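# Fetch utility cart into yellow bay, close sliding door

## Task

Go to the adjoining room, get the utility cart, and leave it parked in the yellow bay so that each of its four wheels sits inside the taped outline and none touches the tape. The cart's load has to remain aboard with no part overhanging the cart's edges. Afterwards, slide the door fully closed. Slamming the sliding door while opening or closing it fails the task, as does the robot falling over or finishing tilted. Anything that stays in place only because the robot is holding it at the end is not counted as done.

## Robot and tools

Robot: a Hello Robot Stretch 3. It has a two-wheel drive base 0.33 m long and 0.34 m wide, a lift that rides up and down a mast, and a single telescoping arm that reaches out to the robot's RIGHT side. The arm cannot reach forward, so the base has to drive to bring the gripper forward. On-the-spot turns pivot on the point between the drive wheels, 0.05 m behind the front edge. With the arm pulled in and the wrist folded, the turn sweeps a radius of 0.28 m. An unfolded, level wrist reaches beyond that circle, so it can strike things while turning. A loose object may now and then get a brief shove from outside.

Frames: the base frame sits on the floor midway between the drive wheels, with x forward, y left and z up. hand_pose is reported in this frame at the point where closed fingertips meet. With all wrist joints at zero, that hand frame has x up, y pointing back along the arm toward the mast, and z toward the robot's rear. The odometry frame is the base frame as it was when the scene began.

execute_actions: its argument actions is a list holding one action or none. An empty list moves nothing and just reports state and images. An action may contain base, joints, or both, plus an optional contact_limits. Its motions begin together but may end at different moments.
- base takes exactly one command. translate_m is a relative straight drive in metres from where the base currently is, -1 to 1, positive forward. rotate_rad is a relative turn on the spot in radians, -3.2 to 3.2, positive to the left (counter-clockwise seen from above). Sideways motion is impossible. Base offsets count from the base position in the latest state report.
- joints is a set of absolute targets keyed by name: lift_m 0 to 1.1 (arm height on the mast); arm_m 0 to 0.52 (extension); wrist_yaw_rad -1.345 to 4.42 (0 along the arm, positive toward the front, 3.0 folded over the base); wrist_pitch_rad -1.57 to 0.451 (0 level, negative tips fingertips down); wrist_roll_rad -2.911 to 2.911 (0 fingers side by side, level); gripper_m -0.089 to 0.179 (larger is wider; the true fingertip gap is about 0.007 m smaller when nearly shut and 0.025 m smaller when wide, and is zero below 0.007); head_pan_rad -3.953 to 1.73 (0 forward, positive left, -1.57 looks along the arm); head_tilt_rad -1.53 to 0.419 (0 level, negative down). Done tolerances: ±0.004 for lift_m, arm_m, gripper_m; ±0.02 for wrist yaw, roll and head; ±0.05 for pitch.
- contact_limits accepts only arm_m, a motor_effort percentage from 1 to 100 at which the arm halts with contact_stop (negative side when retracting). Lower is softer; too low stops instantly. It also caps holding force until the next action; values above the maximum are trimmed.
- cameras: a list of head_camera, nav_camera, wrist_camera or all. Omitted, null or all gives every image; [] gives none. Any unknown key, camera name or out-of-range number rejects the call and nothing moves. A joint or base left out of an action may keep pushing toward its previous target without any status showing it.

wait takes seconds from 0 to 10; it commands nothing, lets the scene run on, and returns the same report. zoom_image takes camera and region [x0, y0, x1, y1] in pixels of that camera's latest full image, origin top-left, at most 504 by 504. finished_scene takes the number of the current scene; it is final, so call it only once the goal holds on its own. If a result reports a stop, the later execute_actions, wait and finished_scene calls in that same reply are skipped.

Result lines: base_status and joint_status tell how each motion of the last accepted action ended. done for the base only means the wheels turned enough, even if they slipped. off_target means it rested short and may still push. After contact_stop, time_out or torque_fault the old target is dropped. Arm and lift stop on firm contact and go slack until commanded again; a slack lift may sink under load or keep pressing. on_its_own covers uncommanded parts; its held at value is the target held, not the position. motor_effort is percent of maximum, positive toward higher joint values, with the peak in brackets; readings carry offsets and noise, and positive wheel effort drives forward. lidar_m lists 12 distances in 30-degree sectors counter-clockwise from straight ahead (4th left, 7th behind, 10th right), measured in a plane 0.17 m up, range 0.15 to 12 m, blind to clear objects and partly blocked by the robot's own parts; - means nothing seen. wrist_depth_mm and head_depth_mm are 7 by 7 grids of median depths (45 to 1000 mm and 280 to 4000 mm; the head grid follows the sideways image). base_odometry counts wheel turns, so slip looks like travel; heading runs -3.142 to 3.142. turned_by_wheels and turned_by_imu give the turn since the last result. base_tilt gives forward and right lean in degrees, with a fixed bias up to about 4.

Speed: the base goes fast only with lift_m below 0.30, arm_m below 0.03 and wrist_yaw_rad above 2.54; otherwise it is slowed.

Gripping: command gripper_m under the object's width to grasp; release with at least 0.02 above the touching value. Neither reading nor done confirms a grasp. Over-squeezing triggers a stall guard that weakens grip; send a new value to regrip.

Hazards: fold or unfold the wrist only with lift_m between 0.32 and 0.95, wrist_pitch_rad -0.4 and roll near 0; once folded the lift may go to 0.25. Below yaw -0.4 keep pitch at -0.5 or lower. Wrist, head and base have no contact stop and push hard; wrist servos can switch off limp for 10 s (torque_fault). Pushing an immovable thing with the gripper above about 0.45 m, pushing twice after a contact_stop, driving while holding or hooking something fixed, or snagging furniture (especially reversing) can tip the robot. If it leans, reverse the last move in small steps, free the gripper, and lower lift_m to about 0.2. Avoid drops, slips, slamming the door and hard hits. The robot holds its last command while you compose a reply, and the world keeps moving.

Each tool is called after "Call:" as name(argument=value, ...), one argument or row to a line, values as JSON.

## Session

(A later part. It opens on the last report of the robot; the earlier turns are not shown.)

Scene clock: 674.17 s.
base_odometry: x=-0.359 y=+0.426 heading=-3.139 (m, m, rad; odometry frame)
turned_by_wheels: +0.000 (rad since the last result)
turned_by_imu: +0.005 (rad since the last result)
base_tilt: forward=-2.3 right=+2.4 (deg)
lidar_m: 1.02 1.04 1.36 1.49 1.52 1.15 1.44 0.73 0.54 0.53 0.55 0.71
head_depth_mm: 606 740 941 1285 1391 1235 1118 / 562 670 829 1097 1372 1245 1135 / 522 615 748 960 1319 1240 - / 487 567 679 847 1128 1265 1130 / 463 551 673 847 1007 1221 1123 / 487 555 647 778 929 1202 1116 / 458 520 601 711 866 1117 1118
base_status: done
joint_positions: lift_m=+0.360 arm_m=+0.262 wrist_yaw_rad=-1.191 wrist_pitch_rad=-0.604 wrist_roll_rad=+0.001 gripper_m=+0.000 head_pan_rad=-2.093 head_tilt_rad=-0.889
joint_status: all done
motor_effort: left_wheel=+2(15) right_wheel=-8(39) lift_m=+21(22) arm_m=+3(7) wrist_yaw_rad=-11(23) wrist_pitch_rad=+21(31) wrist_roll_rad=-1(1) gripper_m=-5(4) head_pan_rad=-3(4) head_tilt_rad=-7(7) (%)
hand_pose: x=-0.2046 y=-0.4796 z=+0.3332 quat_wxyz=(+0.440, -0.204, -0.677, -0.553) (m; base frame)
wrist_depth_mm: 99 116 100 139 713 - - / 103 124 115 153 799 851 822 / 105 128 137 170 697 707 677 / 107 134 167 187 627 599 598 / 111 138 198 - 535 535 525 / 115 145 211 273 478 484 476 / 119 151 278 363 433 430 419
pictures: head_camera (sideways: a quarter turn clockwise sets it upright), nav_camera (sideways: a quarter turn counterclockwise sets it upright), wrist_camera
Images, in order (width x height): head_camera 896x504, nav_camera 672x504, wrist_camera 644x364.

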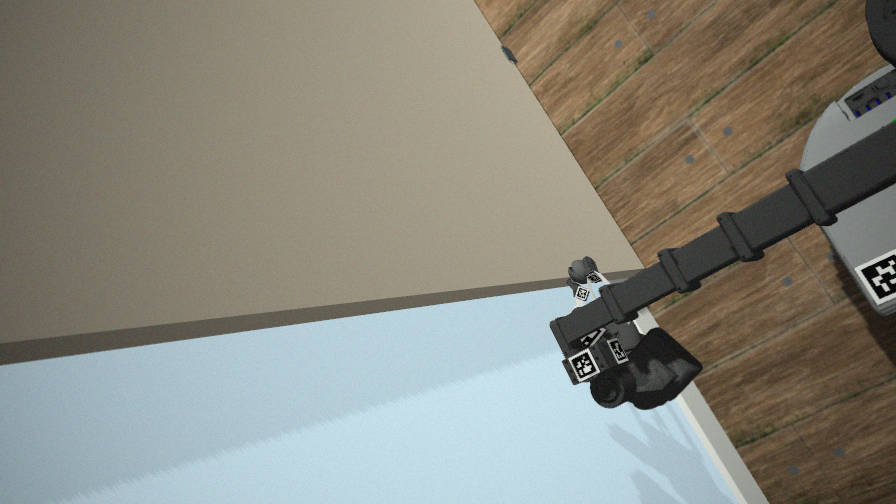

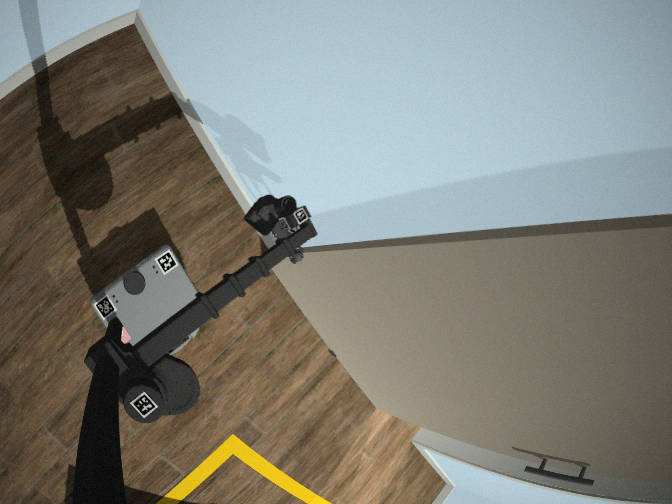

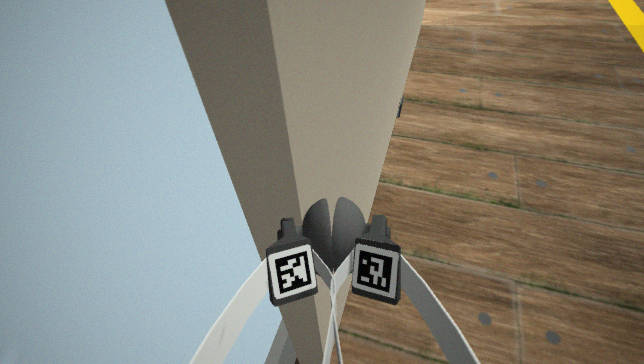

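Call:
execute_actions(
  actions=[
    {"base":{"translate_m":0.09},"joints":{"arm_m":0.245}},
  ],
  cameras=[],
)

Call:
execute_actions(
  actions=[
    {"base":{"rotate_rad":0.06}},
  ],
  cameras=[],
)

Call:
execute_actions(
  actions=[
    {"joints":{"arm_m":0.285,"wrist_yaw_rad":-1.2,"wrist_pitch_rad":-0.58},"contact_limits":{"arm_m":15}},
  ],
)

Scene clock: 680.97 s.
base_odometry: x=-0.449 y=+0.426 heading=-3.139 (m, m, rad; odometry frame)
turned_by_wheels: +0.000 (rad since the last result)
turned_by_imu: +0.000 (rad since the last result)
base_tilt: forward=-2.4 right=+2.4 (deg)
lidar_m: 0.93 0.95 1.24 1.50 1.53 1.24 1.50 0.72 0.56 0.53 0.54 0.70
head_depth_mm: 601 731 929 1277 1384 1225 1120 / 555 664 821 1084 1367 1231 1140 / 516 608 739 947 1305 1239 - / 523 609 731 913 1173 1263 1136 / 511 589 695 846 1013 1226 1115 / 480 549 641 766 931 1194 1118 / 453 514 592 701 858 1105 1122
base_status: done
joint_positions: lift_m=+0.360 arm_m=+0.245 wrist_yaw_rad=-1.198 wrist_pitch_rad=-0.588 wrist_roll_rad=+0.001 gripper_m=+0.000 head_pan_rad=-2.093 head_tilt_rad=-0.889
joint_status: all done
motor_effort: left_wheel=-1(5) right_wheel=+1(5) lift_m=+21(21) arm_m=-3(4) wrist_yaw_rad=-2(11) wrist_pitch_rad=+11(21) wrist_roll_rad=+0(1) gripper_m=-3(4) head_pan_rad=-4(3) head_tilt_rad=-6(6) (%)
hand_pose: x=-0.2076 y=-0.4628 z=+0.3365 quat_wxyz=(+0.443, -0.212, -0.674, -0.551) (m; base frame)
wrist_depth_mm: 109 133 189 192 - - - / 112 138 202 219 845 879 873 / 115 143 213 252 716 725 700 / 119 148 226 299 633 614 614 / 122 154 239 - 556 543 534 / 126 160 236 472 494 481 480 / 130 167 306 437 441 430 426
pictures: none
No camera images: the call's "cameras" was empty. Leave "cameras" out to get every camera's image.

Scene clock: 681.77 s.
base_odometry: x=-0.449 y=+0.426 heading=-3.079 (m, m, rad; odometry frame)
turned_by_wheels: +0.060 (rad since the last result)
turned_by_imu: +0.060 (rad since the last result)
base_tilt: forward=-2.4 right=+2.4 (deg)
lidar_m: 0.93 0.96 1.31 1.50 1.55 1.23 1.61 0.67 0.55 0.53 0.55 0.74
head_depth_mm: 561 676 854 1154 1399 1237 1116 / 523 623 774 1010 1352 1231 1139 / 507 595 713 898 1231 1236 - / 523 610 729 912 1186 1257 1134 / 494 570 674 829 996 1226 1114 / 470 537 627 757 928 1197 1119 / 447 507 586 698 860 1124 1116
base_status: done
joint_positions: lift_m=+0.360 arm_m=+0.245 wrist_yaw_rad=-1.198 wrist_pitch_rad=-0.587 wrist_roll_rad=+0.001 gripper_m=+0.000 head_pan_rad=-2.093 head_tilt_rad=-0.889
joint_status: not commanded
motor_effort: left_wheel=-1(5) right_wheel=+2(4) lift_m=+21(21) arm_m=-2(3) wrist_yaw_rad=-3(2) wrist_pitch_rad=+11(11) wrist_roll_rad=-1(1) gripper_m=-4(3) head_pan_rad=-3(4) head_tilt_rad=-6(7) (%)
hand_pose: x=-0.2077 y=-0.4628 z=+0.3367 quat_wxyz=(+0.443, -0.213, -0.674, -0.551) (m; base frame)
wrist_depth_mm: 99 117 165 213 406 - - / 102 122 175 239 587 860 856 / 104 127 185 266 692 747 698 / 108 133 197 308 625 618 613 / 111 139 210 - 543 536 530 / 116 146 211 465 485 479 470 / 121 153 277 433 437 433 436
pictures: none
No camera images: the call's "cameras" was empty. Leave "cameras" out to get every camera's image.

Scene clock: 683.13 s.
base_odometry: x=-0.449 y=+0.426 heading=-3.079 (m, m, rad; odometry frame)
turned_by_wheels: +0.000 (rad since the last result)
turned_by_imu: +0.000 (rad since the last result)
base_tilt: forward=-2.3 right=+2.4 (deg)
lidar_m: 0.93 0.96 1.31 1.50 1.55 1.24 1.60 0.67 0.55 0.53 0.55 0.74
head_depth_mm: 561 677 853 1159 1388 1234 1118 / 524 625 772 1009 1342 1236 1147 / 508 594 712 899 1228 1232 - / 524 608 731 906 1213 1267 1130 / 495 571 675 829 994 1228 1115 / 468 537 628 752 900 1210 1111 / 445 507 587 700 863 1123 1120
base_status: not commanded
joint_positions: lift_m=+0.360 arm_m=+0.285 wrist_yaw_rad=-1.198 wrist_pitch_rad=-0.592 wrist_roll_rad=+0.001 gripper_m=+0.000 head_pan_rad=-2.093 head_tilt_rad=-0.889
joint_status: all done
motor_effort: left_wheel=-2(2) right_wheel=+2(1) lift_m=+21(21) arm_m=+3(4) wrist_yaw_rad=-2(3) wrist_pitch_rad=+8(10) wrist_roll_rad=-1(1) gripper_m=-2(4) head_pan_rad=-5(4) head_tilt_rad=-7(6) (%)
contact_limits: arm_m 15 (drawing in: default 24, maximum 40; extending or still: default 35, maximum 56)
hand_pose: x=-0.2070 y=-0.5020 z=+0.3357 quat_wxyz=(+0.442, -0.211, -0.675, -0.552) (m; base frame)
wrist_depth_mm: - 74 104 175 199 - - / - 77 110 194 224 858 855 / - 80 116 217 265 731 704 / - 84 125 239 599 621 599 / - 88 133 - 546 539 532 / - 92 133 353 489 489 474 / - 97 174 351 441 432 425
pictures: head_camera (sideways: a quarter turn clockwise sets it upright), nav_camera (sideways: a quarter turn counterclockwise sets it upright), wrist_camera
Images, in order (width x height): head_camera 896x504, nav_camera 672x504, wrist_camera 644x364.

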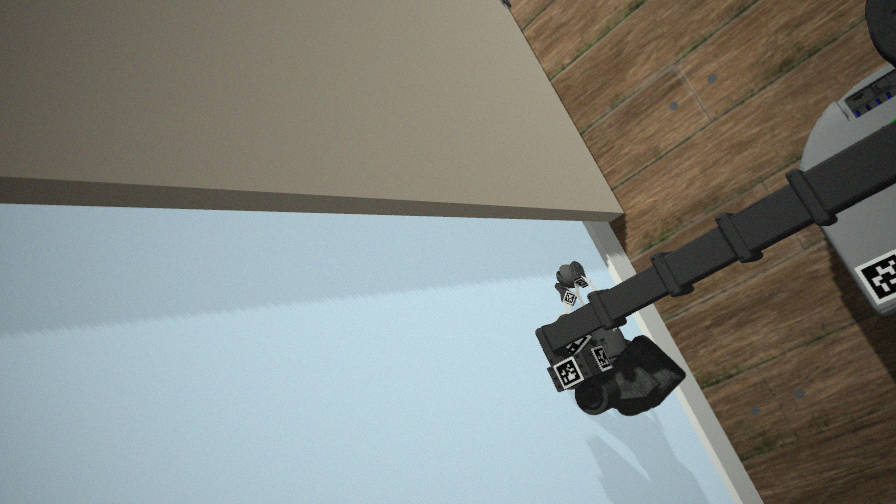

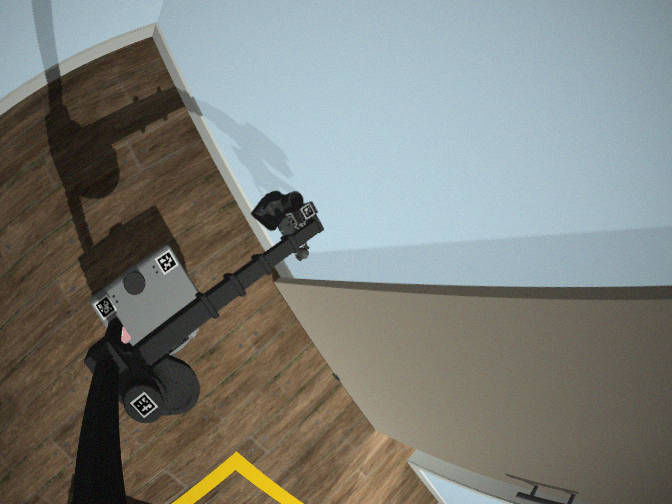

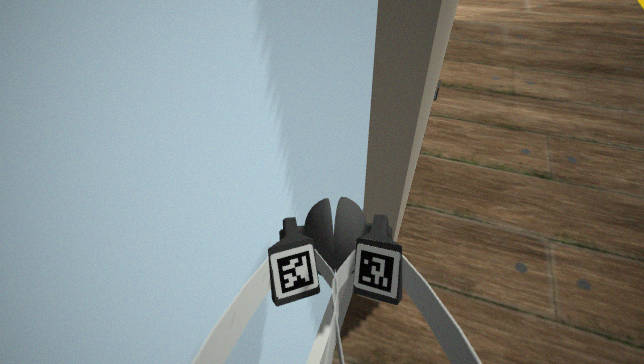

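Call:
execute_actions(
  actions=[
    {"base":{"translate_m":-0.12},"joints":{"arm_m":0.268}},
  ],
)

Scene clock: 691.53 s.
base_odometry: x=-0.330 y=+0.433 heading=-3.079 (m, m, rad; odometry frame)
turned_by_wheels: +0.000 (rad since the last result)
turned_by_imu: +0.001 (rad since the last result)
base_tilt: forward=-2.4 right=+2.4 (deg)
lidar_m: 1.05 1.09 1.48 1.50 1.55 1.13 1.52 0.67 0.53 0.53 0.55 0.75
head_depth_mm: 560 677 857 1151 1397 1233 1124 / 524 626 772 1011 1344 1239 1137 / 491 581 705 897 1236 1239 - / 465 543 658 837 1101 1261 1138 / 490 571 679 827 993 1239 1111 / 470 538 630 759 917 1200 1120 / 446 508 588 701 863 1119 1121
base_status: done
joint_positions: lift_m=+0.360 arm_m=+0.268 wrist_yaw_rad=-1.202 wrist_pitch_rad=-0.598 wrist_roll_rad=+0.001 gripper_m=+0.000 head_pan_rad=-2.093 head_tilt_rad=-0.889
joint_status: all done
motor_effort: left_wheel=-1(9) right_wheel=+2(30) lift_m=+21(21) arm_m=+3(4) wrist_yaw_rad=+2(18) wrist_pitch_rad=+11(25) wrist_roll_rad=-1(1) gripper_m=-2(3) head_pan_rad=-4(3) head_tilt_rad=-7(7) (%)
hand_pose: x=-0.2064 y=-0.4841 z=+0.3346 quat_wxyz=(+0.439, -0.210, -0.675, -0.554) (m; base frame)
wrist_depth_mm: - 94 133 124 251 - - / - 98 141 141 364 834 859 / 85 102 149 163 670 704 696 / 88 107 160 193 600 629 602 / 92 112 170 - 533 535 534 / 95 118 169 311 487 478 473 / 99 124 221 373 438 433 427
pictures: head_camera (sideways: a quarter turn clockwise sets it upright), nav_camera (sideways: a quarter turn counterclockwise sets it upright), wrist_camera
Images, in order (width x height): head_camera 896x504, nav_camera 672x504, wrist_camera 644x364.

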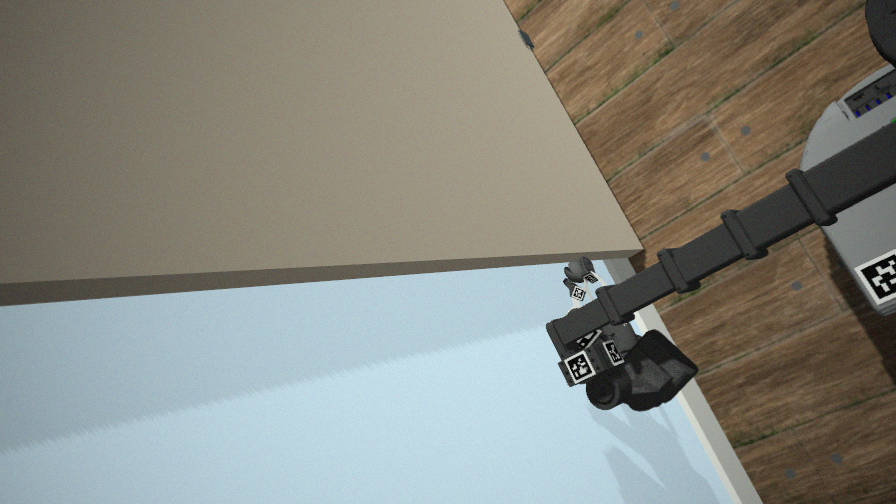

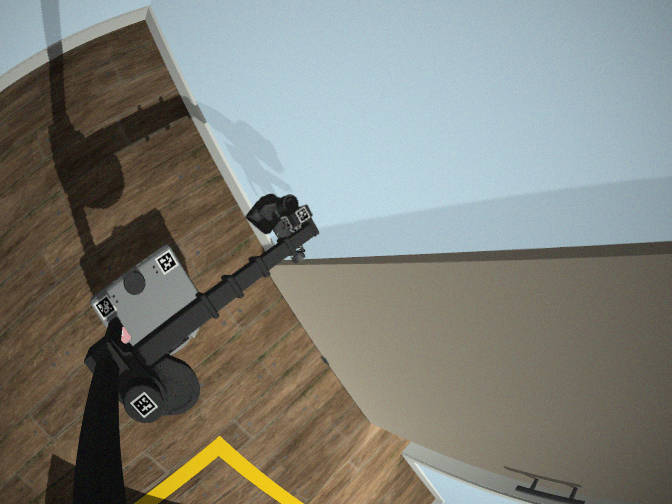

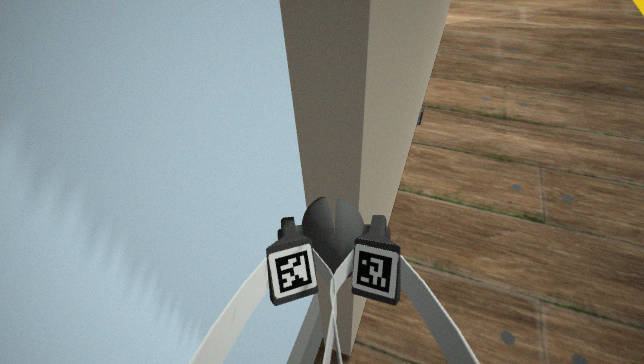

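Call:
execute_actions(
  actions=[
    {"base":{"translate_m":-0.2},"joints":{"arm_m":0.272,"wrist_yaw_rad":-1.2,"wrist_pitch_rad":-0.58}},
  ],
)

Scene clock: 696.40 s.
base_odometry: x=-0.130 y=+0.446 heading=-3.079 (m, m, rad; odometry frame)
turned_by_wheels: +0.000 (rad since the last result)
turned_by_imu: +0.018 (rad since the last result)
base_tilt: forward=-2.4 right=+2.4 (deg)
lidar_m: 1.25 1.30 1.56 1.50 1.08 0.98 2.00 0.66 0.52 0.53 0.55 0.76
head_depth_mm: 551 663 839 1129 1395 1234 1114 / 517 616 759 988 1342 1237 1140 / 486 573 695 885 1218 1239 - / 459 534 641 813 1087 1264 1127 / 477 560 670 822 978 1240 1118 / 466 536 625 757 912 1201 1119 / 444 504 585 697 861 1130 1119
base_status: done
joint_positions: lift_m=+0.360 arm_m=+0.272 wrist_yaw_rad=-1.202 wrist_pitch_rad=-0.598 wrist_roll_rad=+0.001 gripper_m=+0.000 head_pan_rad=-2.095 head_tilt_rad=-0.890
joint_status: all done
motor_effort: left_wheel=-1(9) right_wheel=+0(39) lift_m=+21(21) arm_m=+3(5) wrist_yaw_rad=+3(23) wrist_pitch_rad=+11(29) wrist_roll_rad=-1(0) gripper_m=-3(3) head_pan_rad=-4(5) head_tilt_rad=-5(6) (%)
hand_pose: x=-0.2064 y=-0.4880 z=+0.3346 quat_wxyz=(+0.439, -0.210, -0.675, -0.554) (m; base frame)
wrist_depth_mm: - 85 119 112 162 - - / - 89 126 127 225 842 824 / - 92 134 147 373 714 695 / - 97 144 171 584 612 600 / - 101 153 - 547 536 528 / 87 107 153 273 478 479 475 / 91 113 202 350 429 432 427
pictures: head_camera (sideways: a quarter turn clockwise sets it upright), nav_camera (sideways: a quarter turn counterclockwise sets it upright), wrist_camera
Images, in order (width x height): head_camera 896x504, nav_camera 672x504, wrist_camera 644x364.

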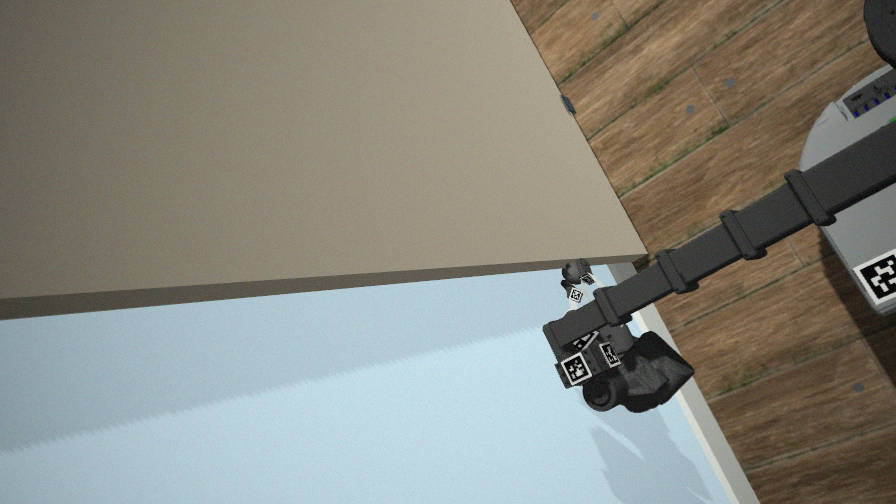

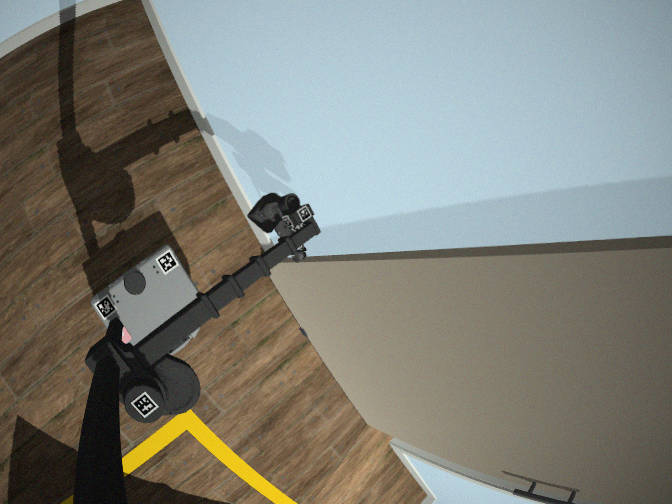

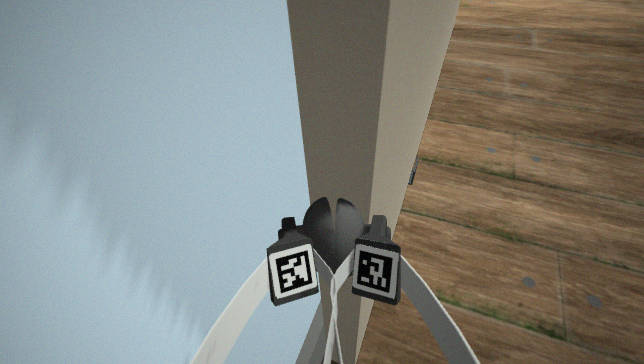

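Call:
execute_actions(
  actions=[
    {"base":{"translate_m":-0.2},"joints":{"arm_m":0.268}},
  ],
)

Scene clock: 701.63 s.
base_odometry: x=+0.070 y=+0.459 heading=-3.079 (m, m, rad; odometry frame)
turned_by_wheels: +0.000 (rad since the last result)
turned_by_imu: +0.001 (rad since the last result)
base_tilt: forward=-2.4 right=+2.4 (deg)
lidar_m: 1.45 1.50 1.56 1.50 0.85 0.88 2.00 0.66 0.52 0.53 0.55 0.75
head_depth_mm: 547 662 836 1126 1396 1226 1120 / 514 612 755 989 1341 1231 1141 / 483 569 691 882 1213 1235 - / 457 532 641 823 1088 1264 1130 / 474 559 667 820 980 1227 1118 / 465 533 622 753 911 1203 1121 / 441 503 584 694 863 1127 1124
base_status: done
joint_positions: lift_m=+0.360 arm_m=+0.268 wrist_yaw_rad=-1.202 wrist_pitch_rad=-0.598 wrist_roll_rad=+0.001 gripper_m=+0.000 head_pan_rad=-2.095 head_tilt_rad=-0.890
joint_status: all done
motor_effort: left_wheel=-1(8) right_wheel=+2(36) lift_m=+20(20) arm_m=+2(2) wrist_yaw_rad=+2(7) wrist_pitch_rad=+11(26) wrist_roll_rad=-1(1) gripper_m=-4(3) head_pan_rad=-5(4) head_tilt_rad=-6(5) (%)
hand_pose: x=-0.2064 y=-0.4842 z=+0.3346 quat_wxyz=(+0.439, -0.210, -0.675, -0.554) (m; base frame)
wrist_depth_mm: - 87 122 114 175 - - / - 91 128 129 244 884 824 / - 95 137 150 402 712 697 / - 99 147 175 583 618 607 / 86 104 157 - 551 538 526 / 89 109 156 285 480 480 475 / 93 115 204 358 433 434 426
pictures: head_camera (sideways: a quarter turn clockwise sets it upright), nav_camera (sideways: a quarter turn counterclockwise sets it upright), wrist_camera
Images, in order (width x height): head_camera 896x504, nav_camera 672x504, wrist_camera 644x364.

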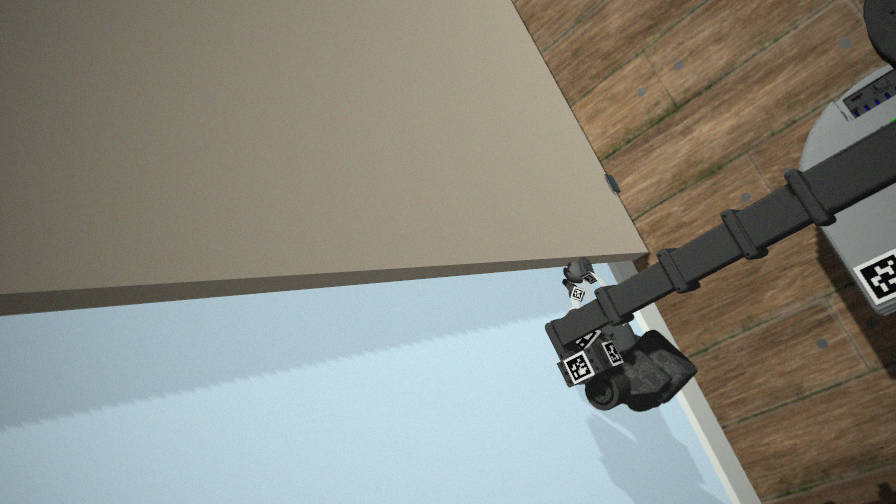

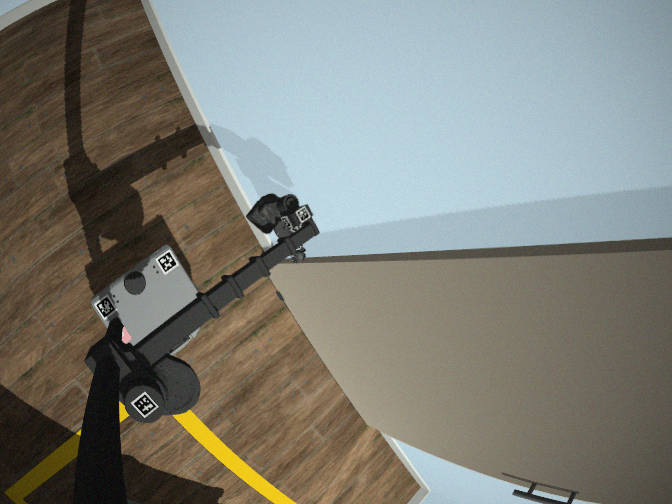

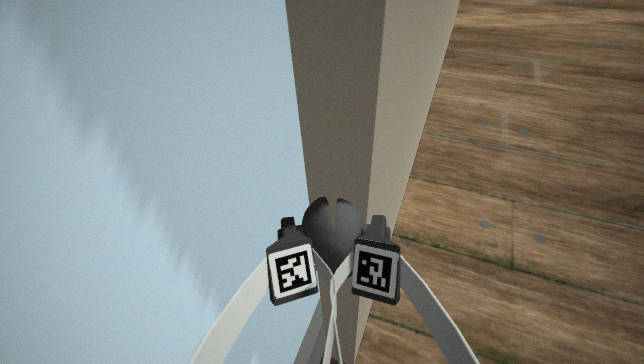

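Call:
execute_actions(
  actions=[
    {"base":{"translate_m":-0.1}},
  ],
)

Scene clock: 704.80 s.
base_odometry: x=+0.169 y=+0.465 heading=-3.079 (m, m, rad; odometry frame)
turned_by_wheels: +0.000 (rad since the last result)
turned_by_imu: +0.001 (rad since the last result)
base_tilt: forward=-2.3 right=+2.4 (deg)
lidar_m: 1.55 1.61 1.55 1.50 0.80 0.83 1.98 0.66 0.52 0.53 0.55 0.75
head_depth_mm: 546 658 827 1121 1399 1231 1120 / 512 611 752 986 1335 1231 1142 / 482 568 690 877 1211 1242 - / 455 531 638 809 1079 1263 1133 / 473 557 668 817 970 1224 1112 / 463 530 623 751 912 1210 1114 / 440 502 583 695 858 1128 1117
base_status: done
joint_positions: lift_m=+0.360 arm_m=+0.268 wrist_yaw_rad=-1.204 wrist_pitch_rad=-0.601 wrist_roll_rad=+0.001 gripper_m=+0.000 head_pan_rad=-2.095 head_tilt_rad=-0.890
joint_status: not commanded
motor_effort: left_wheel=+1(8) right_wheel=-4(36) lift_m=+20(20) arm_m=+3(4) wrist_yaw_rad=+5(15) wrist_pitch_rad=+13(27) wrist_roll_rad=-1(1) gripper_m=-2(3) head_pan_rad=-4(3) head_tilt_rad=-6(5) (%)
hand_pose: x=-0.2060 y=-0.4835 z=+0.3339 quat_wxyz=(+0.438, -0.210, -0.675, -0.555) (m; base frame)
wrist_depth_mm: - 86 121 111 171 - - / - 90 128 125 238 828 821 / - 94 136 144 393 709 696 / - 98 146 171 595 605 606 / 85 103 156 - 546 536 531 / 88 108 156 278 485 480 476 / 92 115 206 348 436 437 421
pictures: head_camera (sideways: a quarter turn clockwise sets it upright), nav_camera (sideways: a quarter turn counterclockwise sets it upright), wrist_camera
Images, in order (width x height): head_camera 896x504, nav_camera 672x504, wrist_camera 644x364.

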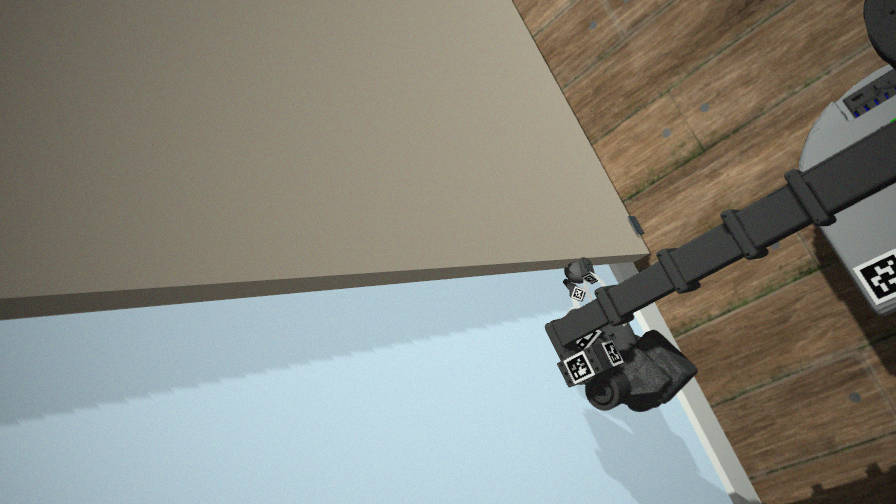

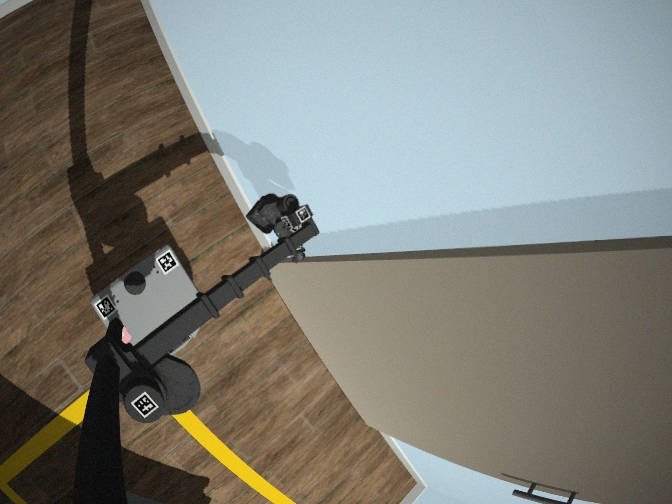

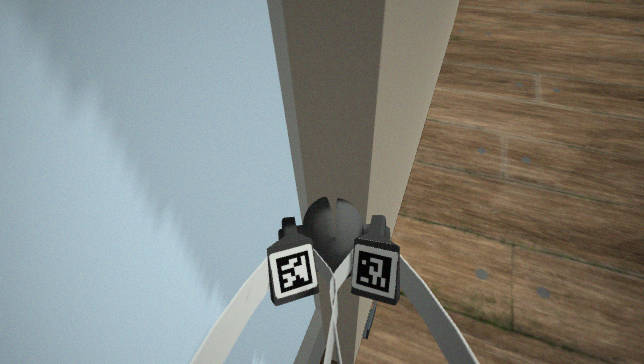

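Call:
execute_actions(
  actions=[
    {"base":{"translate_m":-0.04},"joints":{"arm_m":0.262}},
  ],
)

Scene clock: 707.57 s.
base_odometry: x=+0.209 y=+0.467 heading=-3.079 (m, m, rad; odometry frame)
turned_by_wheels: +0.000 (rad since the last result)
turned_by_imu: +0.001 (rad since the last result)
base_tilt: forward=-2.3 right=+2.4 (deg)
lidar_m: 1.59 1.65 1.55 1.50 0.79 0.81 1.98 0.66 0.52 0.52 0.55 0.75
head_depth_mm: 545 658 832 1116 1391 1231 1122 / 511 610 750 986 1333 1237 1137 / 481 567 690 877 1207 1243 - / 455 531 637 800 1067 1253 1125 / 464 549 664 813 965 1219 1113 / 463 530 622 748 907 1211 1118 / 441 501 582 695 858 1127 1116
base_status: done
joint_positions: lift_m=+0.360 arm_m=+0.262 wrist_yaw_rad=-1.202 wrist_pitch_rad=-0.607 wrist_roll_rad=+0.001 gripper_m=+0.000 head_pan_rad=-2.095 head_tilt_rad=-0.890
joint_status: all done
motor_effort: left_wheel=+3(9) right_wheel=-10(34) lift_m=+20(20) arm_m=+2(1) wrist_yaw_rad=+3(9) wrist_pitch_rad=+17(24) wrist_roll_rad=-1(1) gripper_m=-2(4) head_pan_rad=-2(3) head_tilt_rad=-6(5) (%)
hand_pose: x=-0.2049 y=-0.4776 z=+0.3327 quat_wxyz=(+0.436, -0.207, -0.676, -0.556) (m; base frame)
wrist_depth_mm: - 92 114 109 208 - - / - 96 126 124 293 850 819 / 84 100 139 144 478 712 682 / 87 106 156 169 577 606 591 / 91 111 165 - 538 544 521 / 95 116 167 280 478 470 464 / 98 122 221 347 432 426 420
pictures: head_camera (sideways: a quarter turn clockwise sets it upright), nav_camera (sideways: a quarter turn counterclockwise sets it upright), wrist_camera
Images, in order (width x height): head_camera 896x504, nav_camera 672x504, wrist_camera 644x364.

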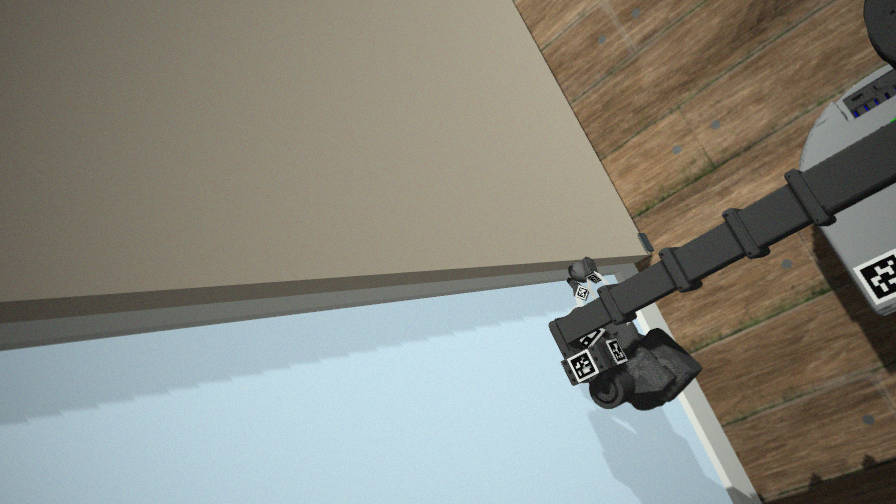

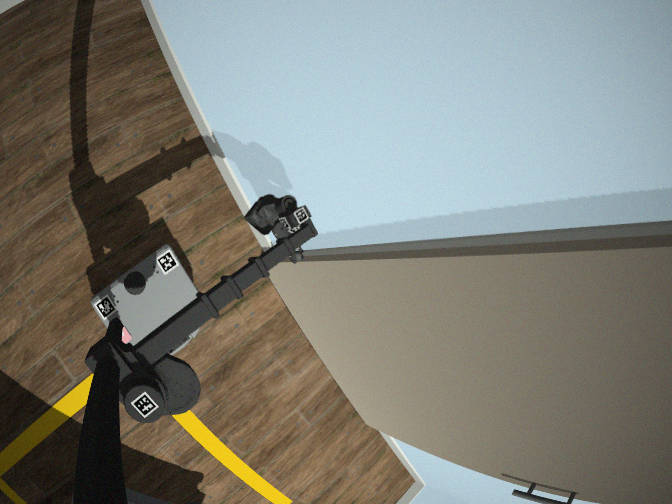

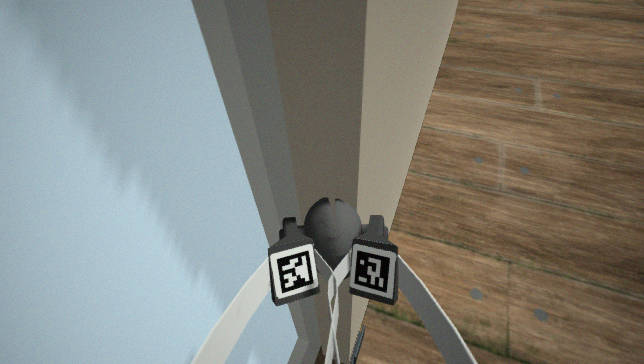

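Call:
execute_actions(
  actions=[
    {"base":{"translate_m":-0.025}},
  ],
)

Scene clock: 713.43 s.
base_odometry: x=+0.234 y=+0.469 heading=-3.078 (m, m, rad; odometry frame)
turned_by_wheels: +0.001 (rad since the last result)
turned_by_imu: +0.038 (rad since the last result)
base_tilt: forward=-2.4 right=+2.3 (deg)
lidar_m: 1.61 1.69 1.54 1.50 0.78 0.82 1.75 0.64 0.51 0.52 0.55 0.78
head_depth_mm: 526 633 796 1059 1369 1236 1118 / 497 591 725 947 1317 1233 1146 / 468 551 670 854 1174 1241 - / 446 521 624 791 1040 1267 1126 / 458 543 658 809 966 1218 1118 / 457 526 617 747 911 1207 1120 / 437 499 581 693 862 1139 1120
base_status: done
joint_positions: lift_m=+0.360 arm_m=+0.262 wrist_yaw_rad=-1.203 wrist_pitch_rad=-0.619 wrist_roll_rad=+0.001 gripper_m=+0.000 head_pan_rad=-2.096 head_tilt_rad=-0.891
joint_status: not commanded
motor_effort: left_wheel=+4(17) right_wheel=-12(36) lift_m=+19(20) arm_m=+2(5) wrist_yaw_rad=+5(22) wrist_pitch_rad=+24(35) wrist_roll_rad=-1(1) gripper_m=-2(2) head_pan_rad=-3(3) head_tilt_rad=-5(6) (%)
hand_pose: x=-0.2032 y=-0.4766 z=+0.3305 quat_wxyz=(+0.433, -0.204, -0.677, -0.559) (m; base frame)
wrist_depth_mm: - 86 109 108 141 - 966 / - 89 120 123 190 821 785 / - 94 133 143 290 685 673 / - 99 144 166 568 592 582 / 86 104 155 - 529 529 520 / 90 110 159 276 470 464 470 / 95 117 210 344 430 427 419
pictures: head_camera (sideways: a quarter turn clockwise sets it upright), nav_camera (sideways: a quarter turn counterclockwise sets it upright), wrist_camera
Images, in order (width x height): head_camera 896x504, nav_camera 672x504, wrist_camera 644x364.

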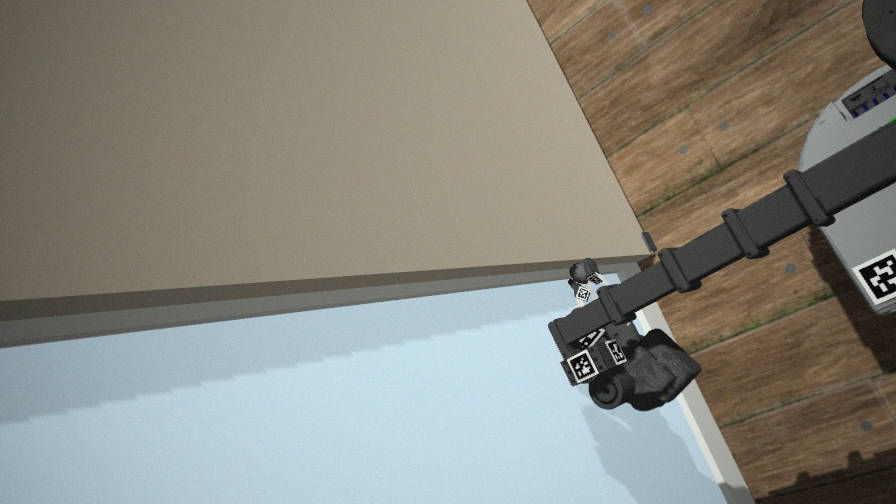

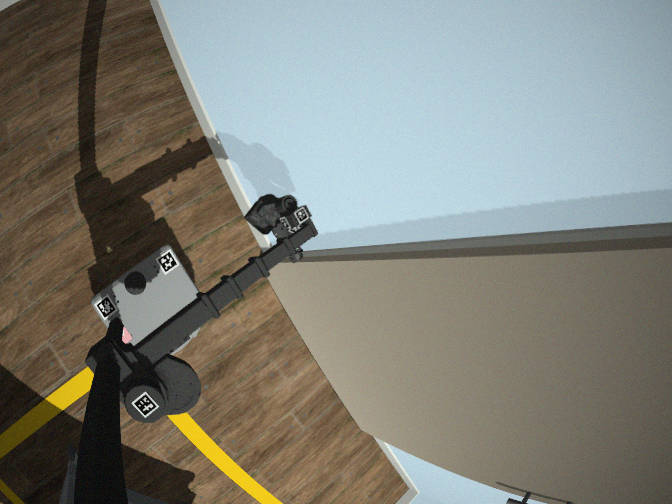

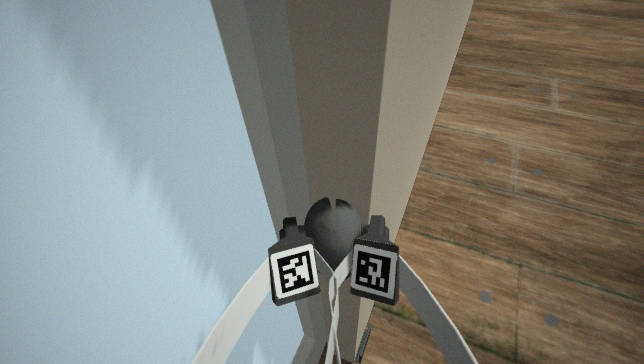

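Call:
execute_actions(
  actions=[
    {"base":{"translate_m":0.06},"joints":{"head_pan_rad":1.7,"head_tilt_rad":-0.75}},
  ],
  cameras=[],
)

Call:
execute_actions(
  actions=[
    {"joints":{"arm_m":0.1}},
  ],
)

Scene clock: 717.50 s.
base_odometry: x=+0.174 y=+0.465 heading=-3.078 (m, m, rad; odometry frame)
turned_by_wheels: +0.000 (rad since the last result)
turned_by_imu: +0.000 (rad since the last result)
base_tilt: forward=-2.3 right=+2.4 (deg)
lidar_m: 1.54 1.62 1.54 1.50 0.81 0.85 1.76 0.64 0.54 0.53 0.56 0.79
head_depth_mm: 1244 1411 1634 1784 1517 1300 1141 / 1267 1437 1652 1820 1517 1313 1146 / 1294 1463 1689 1824 1523 1309 1151 / 1305 1503 1731 1824 1524 1307 1142 / 1342 1530 1783 1854 1532 1318 1169 / 1362 1576 1837 1906 - - - / 1389 1578 - - - - 1144
base_status: done
joint_positions: lift_m=+0.360 arm_m=+0.262 wrist_yaw_rad=-1.202 wrist_pitch_rad=-0.598 wrist_roll_rad=+0.001 gripper_m=+0.000 head_pan_rad=+1.693 head_tilt_rad=-0.754
joint_status: all done
motor_effort: left_wheel=+0(7) right_wheel=-1(9) lift_m=+19(19) arm_m=+2(2) wrist_yaw_rad=+2(5) wrist_pitch_rad=+11(24) wrist_roll_rad=-1(1) gripper_m=-3(4) head_pan_rad=+5(52) head_tilt_rad=+2(20) (%)
hand_pose: x=-0.2064 y=-0.4782 z=+0.3347 quat_wxyz=(+0.439, -0.210, -0.675, -0.554) (m; base frame)
wrist_depth_mm: - 88 120 161 163 - - / - 92 128 182 200 844 817 / - 96 137 206 293 716 711 / 84 101 147 236 546 621 603 / 88 106 158 - 529 533 541 / 92 113 159 373 481 482 476 / 96 120 209 372 447 428 428
pictures: none
No camera images: the call's "cameras" was empty. Leave "cameras" out to get every camera's image.

Scene clock: 719.93 s.
base_odometry: x=+0.174 y=+0.465 heading=-3.078 (m, m, rad; odometry frame)
turned_by_wheels: +0.000 (rad since the last result)
turned_by_imu: +0.000 (rad since the last result)
base_tilt: forward=-2.3 right=+2.4 (deg)
lidar_m: 1.54 1.62 1.54 1.50 0.81 0.84 1.76 0.64 0.54 0.53 0.56 0.79
head_depth_mm: 1237 1411 1625 1789 1520 1297 1141 / 1268 1424 1666 1822 1519 1309 1143 / 1290 1477 1689 1820 1538 1316 1144 / 1311 1490 1729 1816 1530 1308 1150 / 1337 1532 1789 1845 1538 1328 1169 / 1358 1560 1825 1886 - - - / 1383 1572 - - - - 1154
base_status: not commanded
joint_positions: lift_m=+0.360 arm_m=+0.100 wrist_yaw_rad=-1.201 wrist_pitch_rad=-0.597 wrist_roll_rad=+0.001 gripper_m=+0.000 head_pan_rad=+1.693 head_tilt_rad=-0.754
joint_status: all done
motor_effort: left_wheel=+0(0) right_wheel=+0(0) lift_m=+19(19) arm_m=-3(2) wrist_yaw_rad=+2(2) wrist_pitch_rad=+11(11) wrist_roll_rad=-1(1) gripper_m=-4(3) head_pan_rad=+5(4) head_tilt_rad=+2(2) (%)
hand_pose: x=-0.2064 y=-0.3167 z=+0.3347 quat_wxyz=(+0.440, -0.210, -0.675, -0.554) (m; base frame)
wrist_depth_mm: 207 217 272 436 - - - / 218 241 289 479 862 854 820 / 225 270 309 534 744 719 707 / 235 296 346 608 630 609 600 / 244 316 400 - 540 539 536 / 255 329 438 469 481 468 473 / 267 351 439 445 439 430 425
pictures: head_camera (sideways: a quarter turn clockwise sets it upright), nav_camera (sideways: a quarter turn counterclockwise sets it upright), wrist_camera
Images, in order (width x height): head_camera 896x504, nav_camera 672x504, wrist_camera 644x364.

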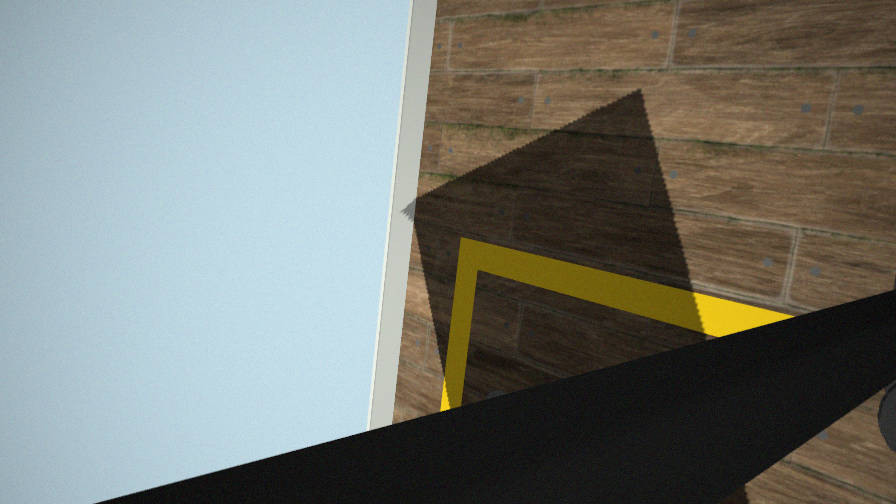

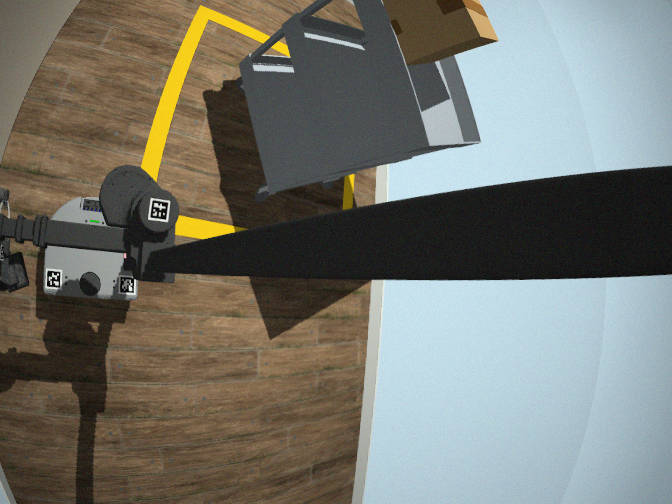

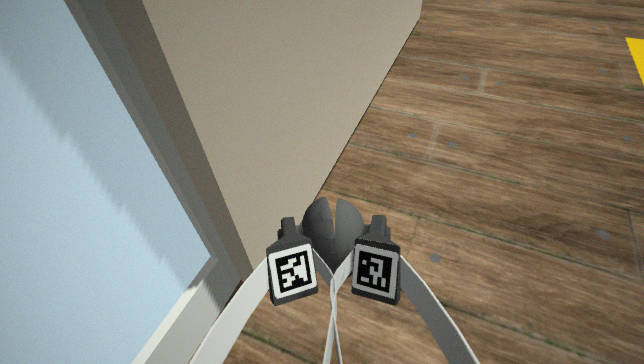

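Call:
zoom_image(
  camera="nav_camera",
  region=[190, 0, 510, 220],
)

Region (190, 0, 510, 220) of nav_camera's 672x504 image, scaled by 1.575, with more detail than that image has; it fills the top 346 rows of this view, and the rest is white.

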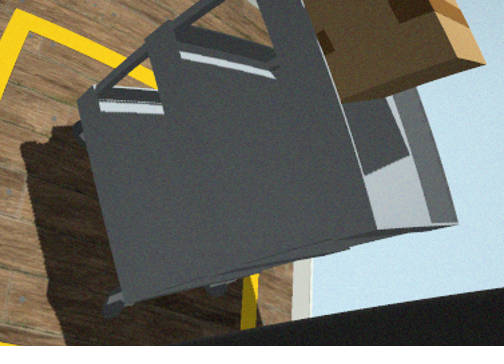

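Call:
finished_scene(
  scene=2,
)

The scene is finished: the task was done.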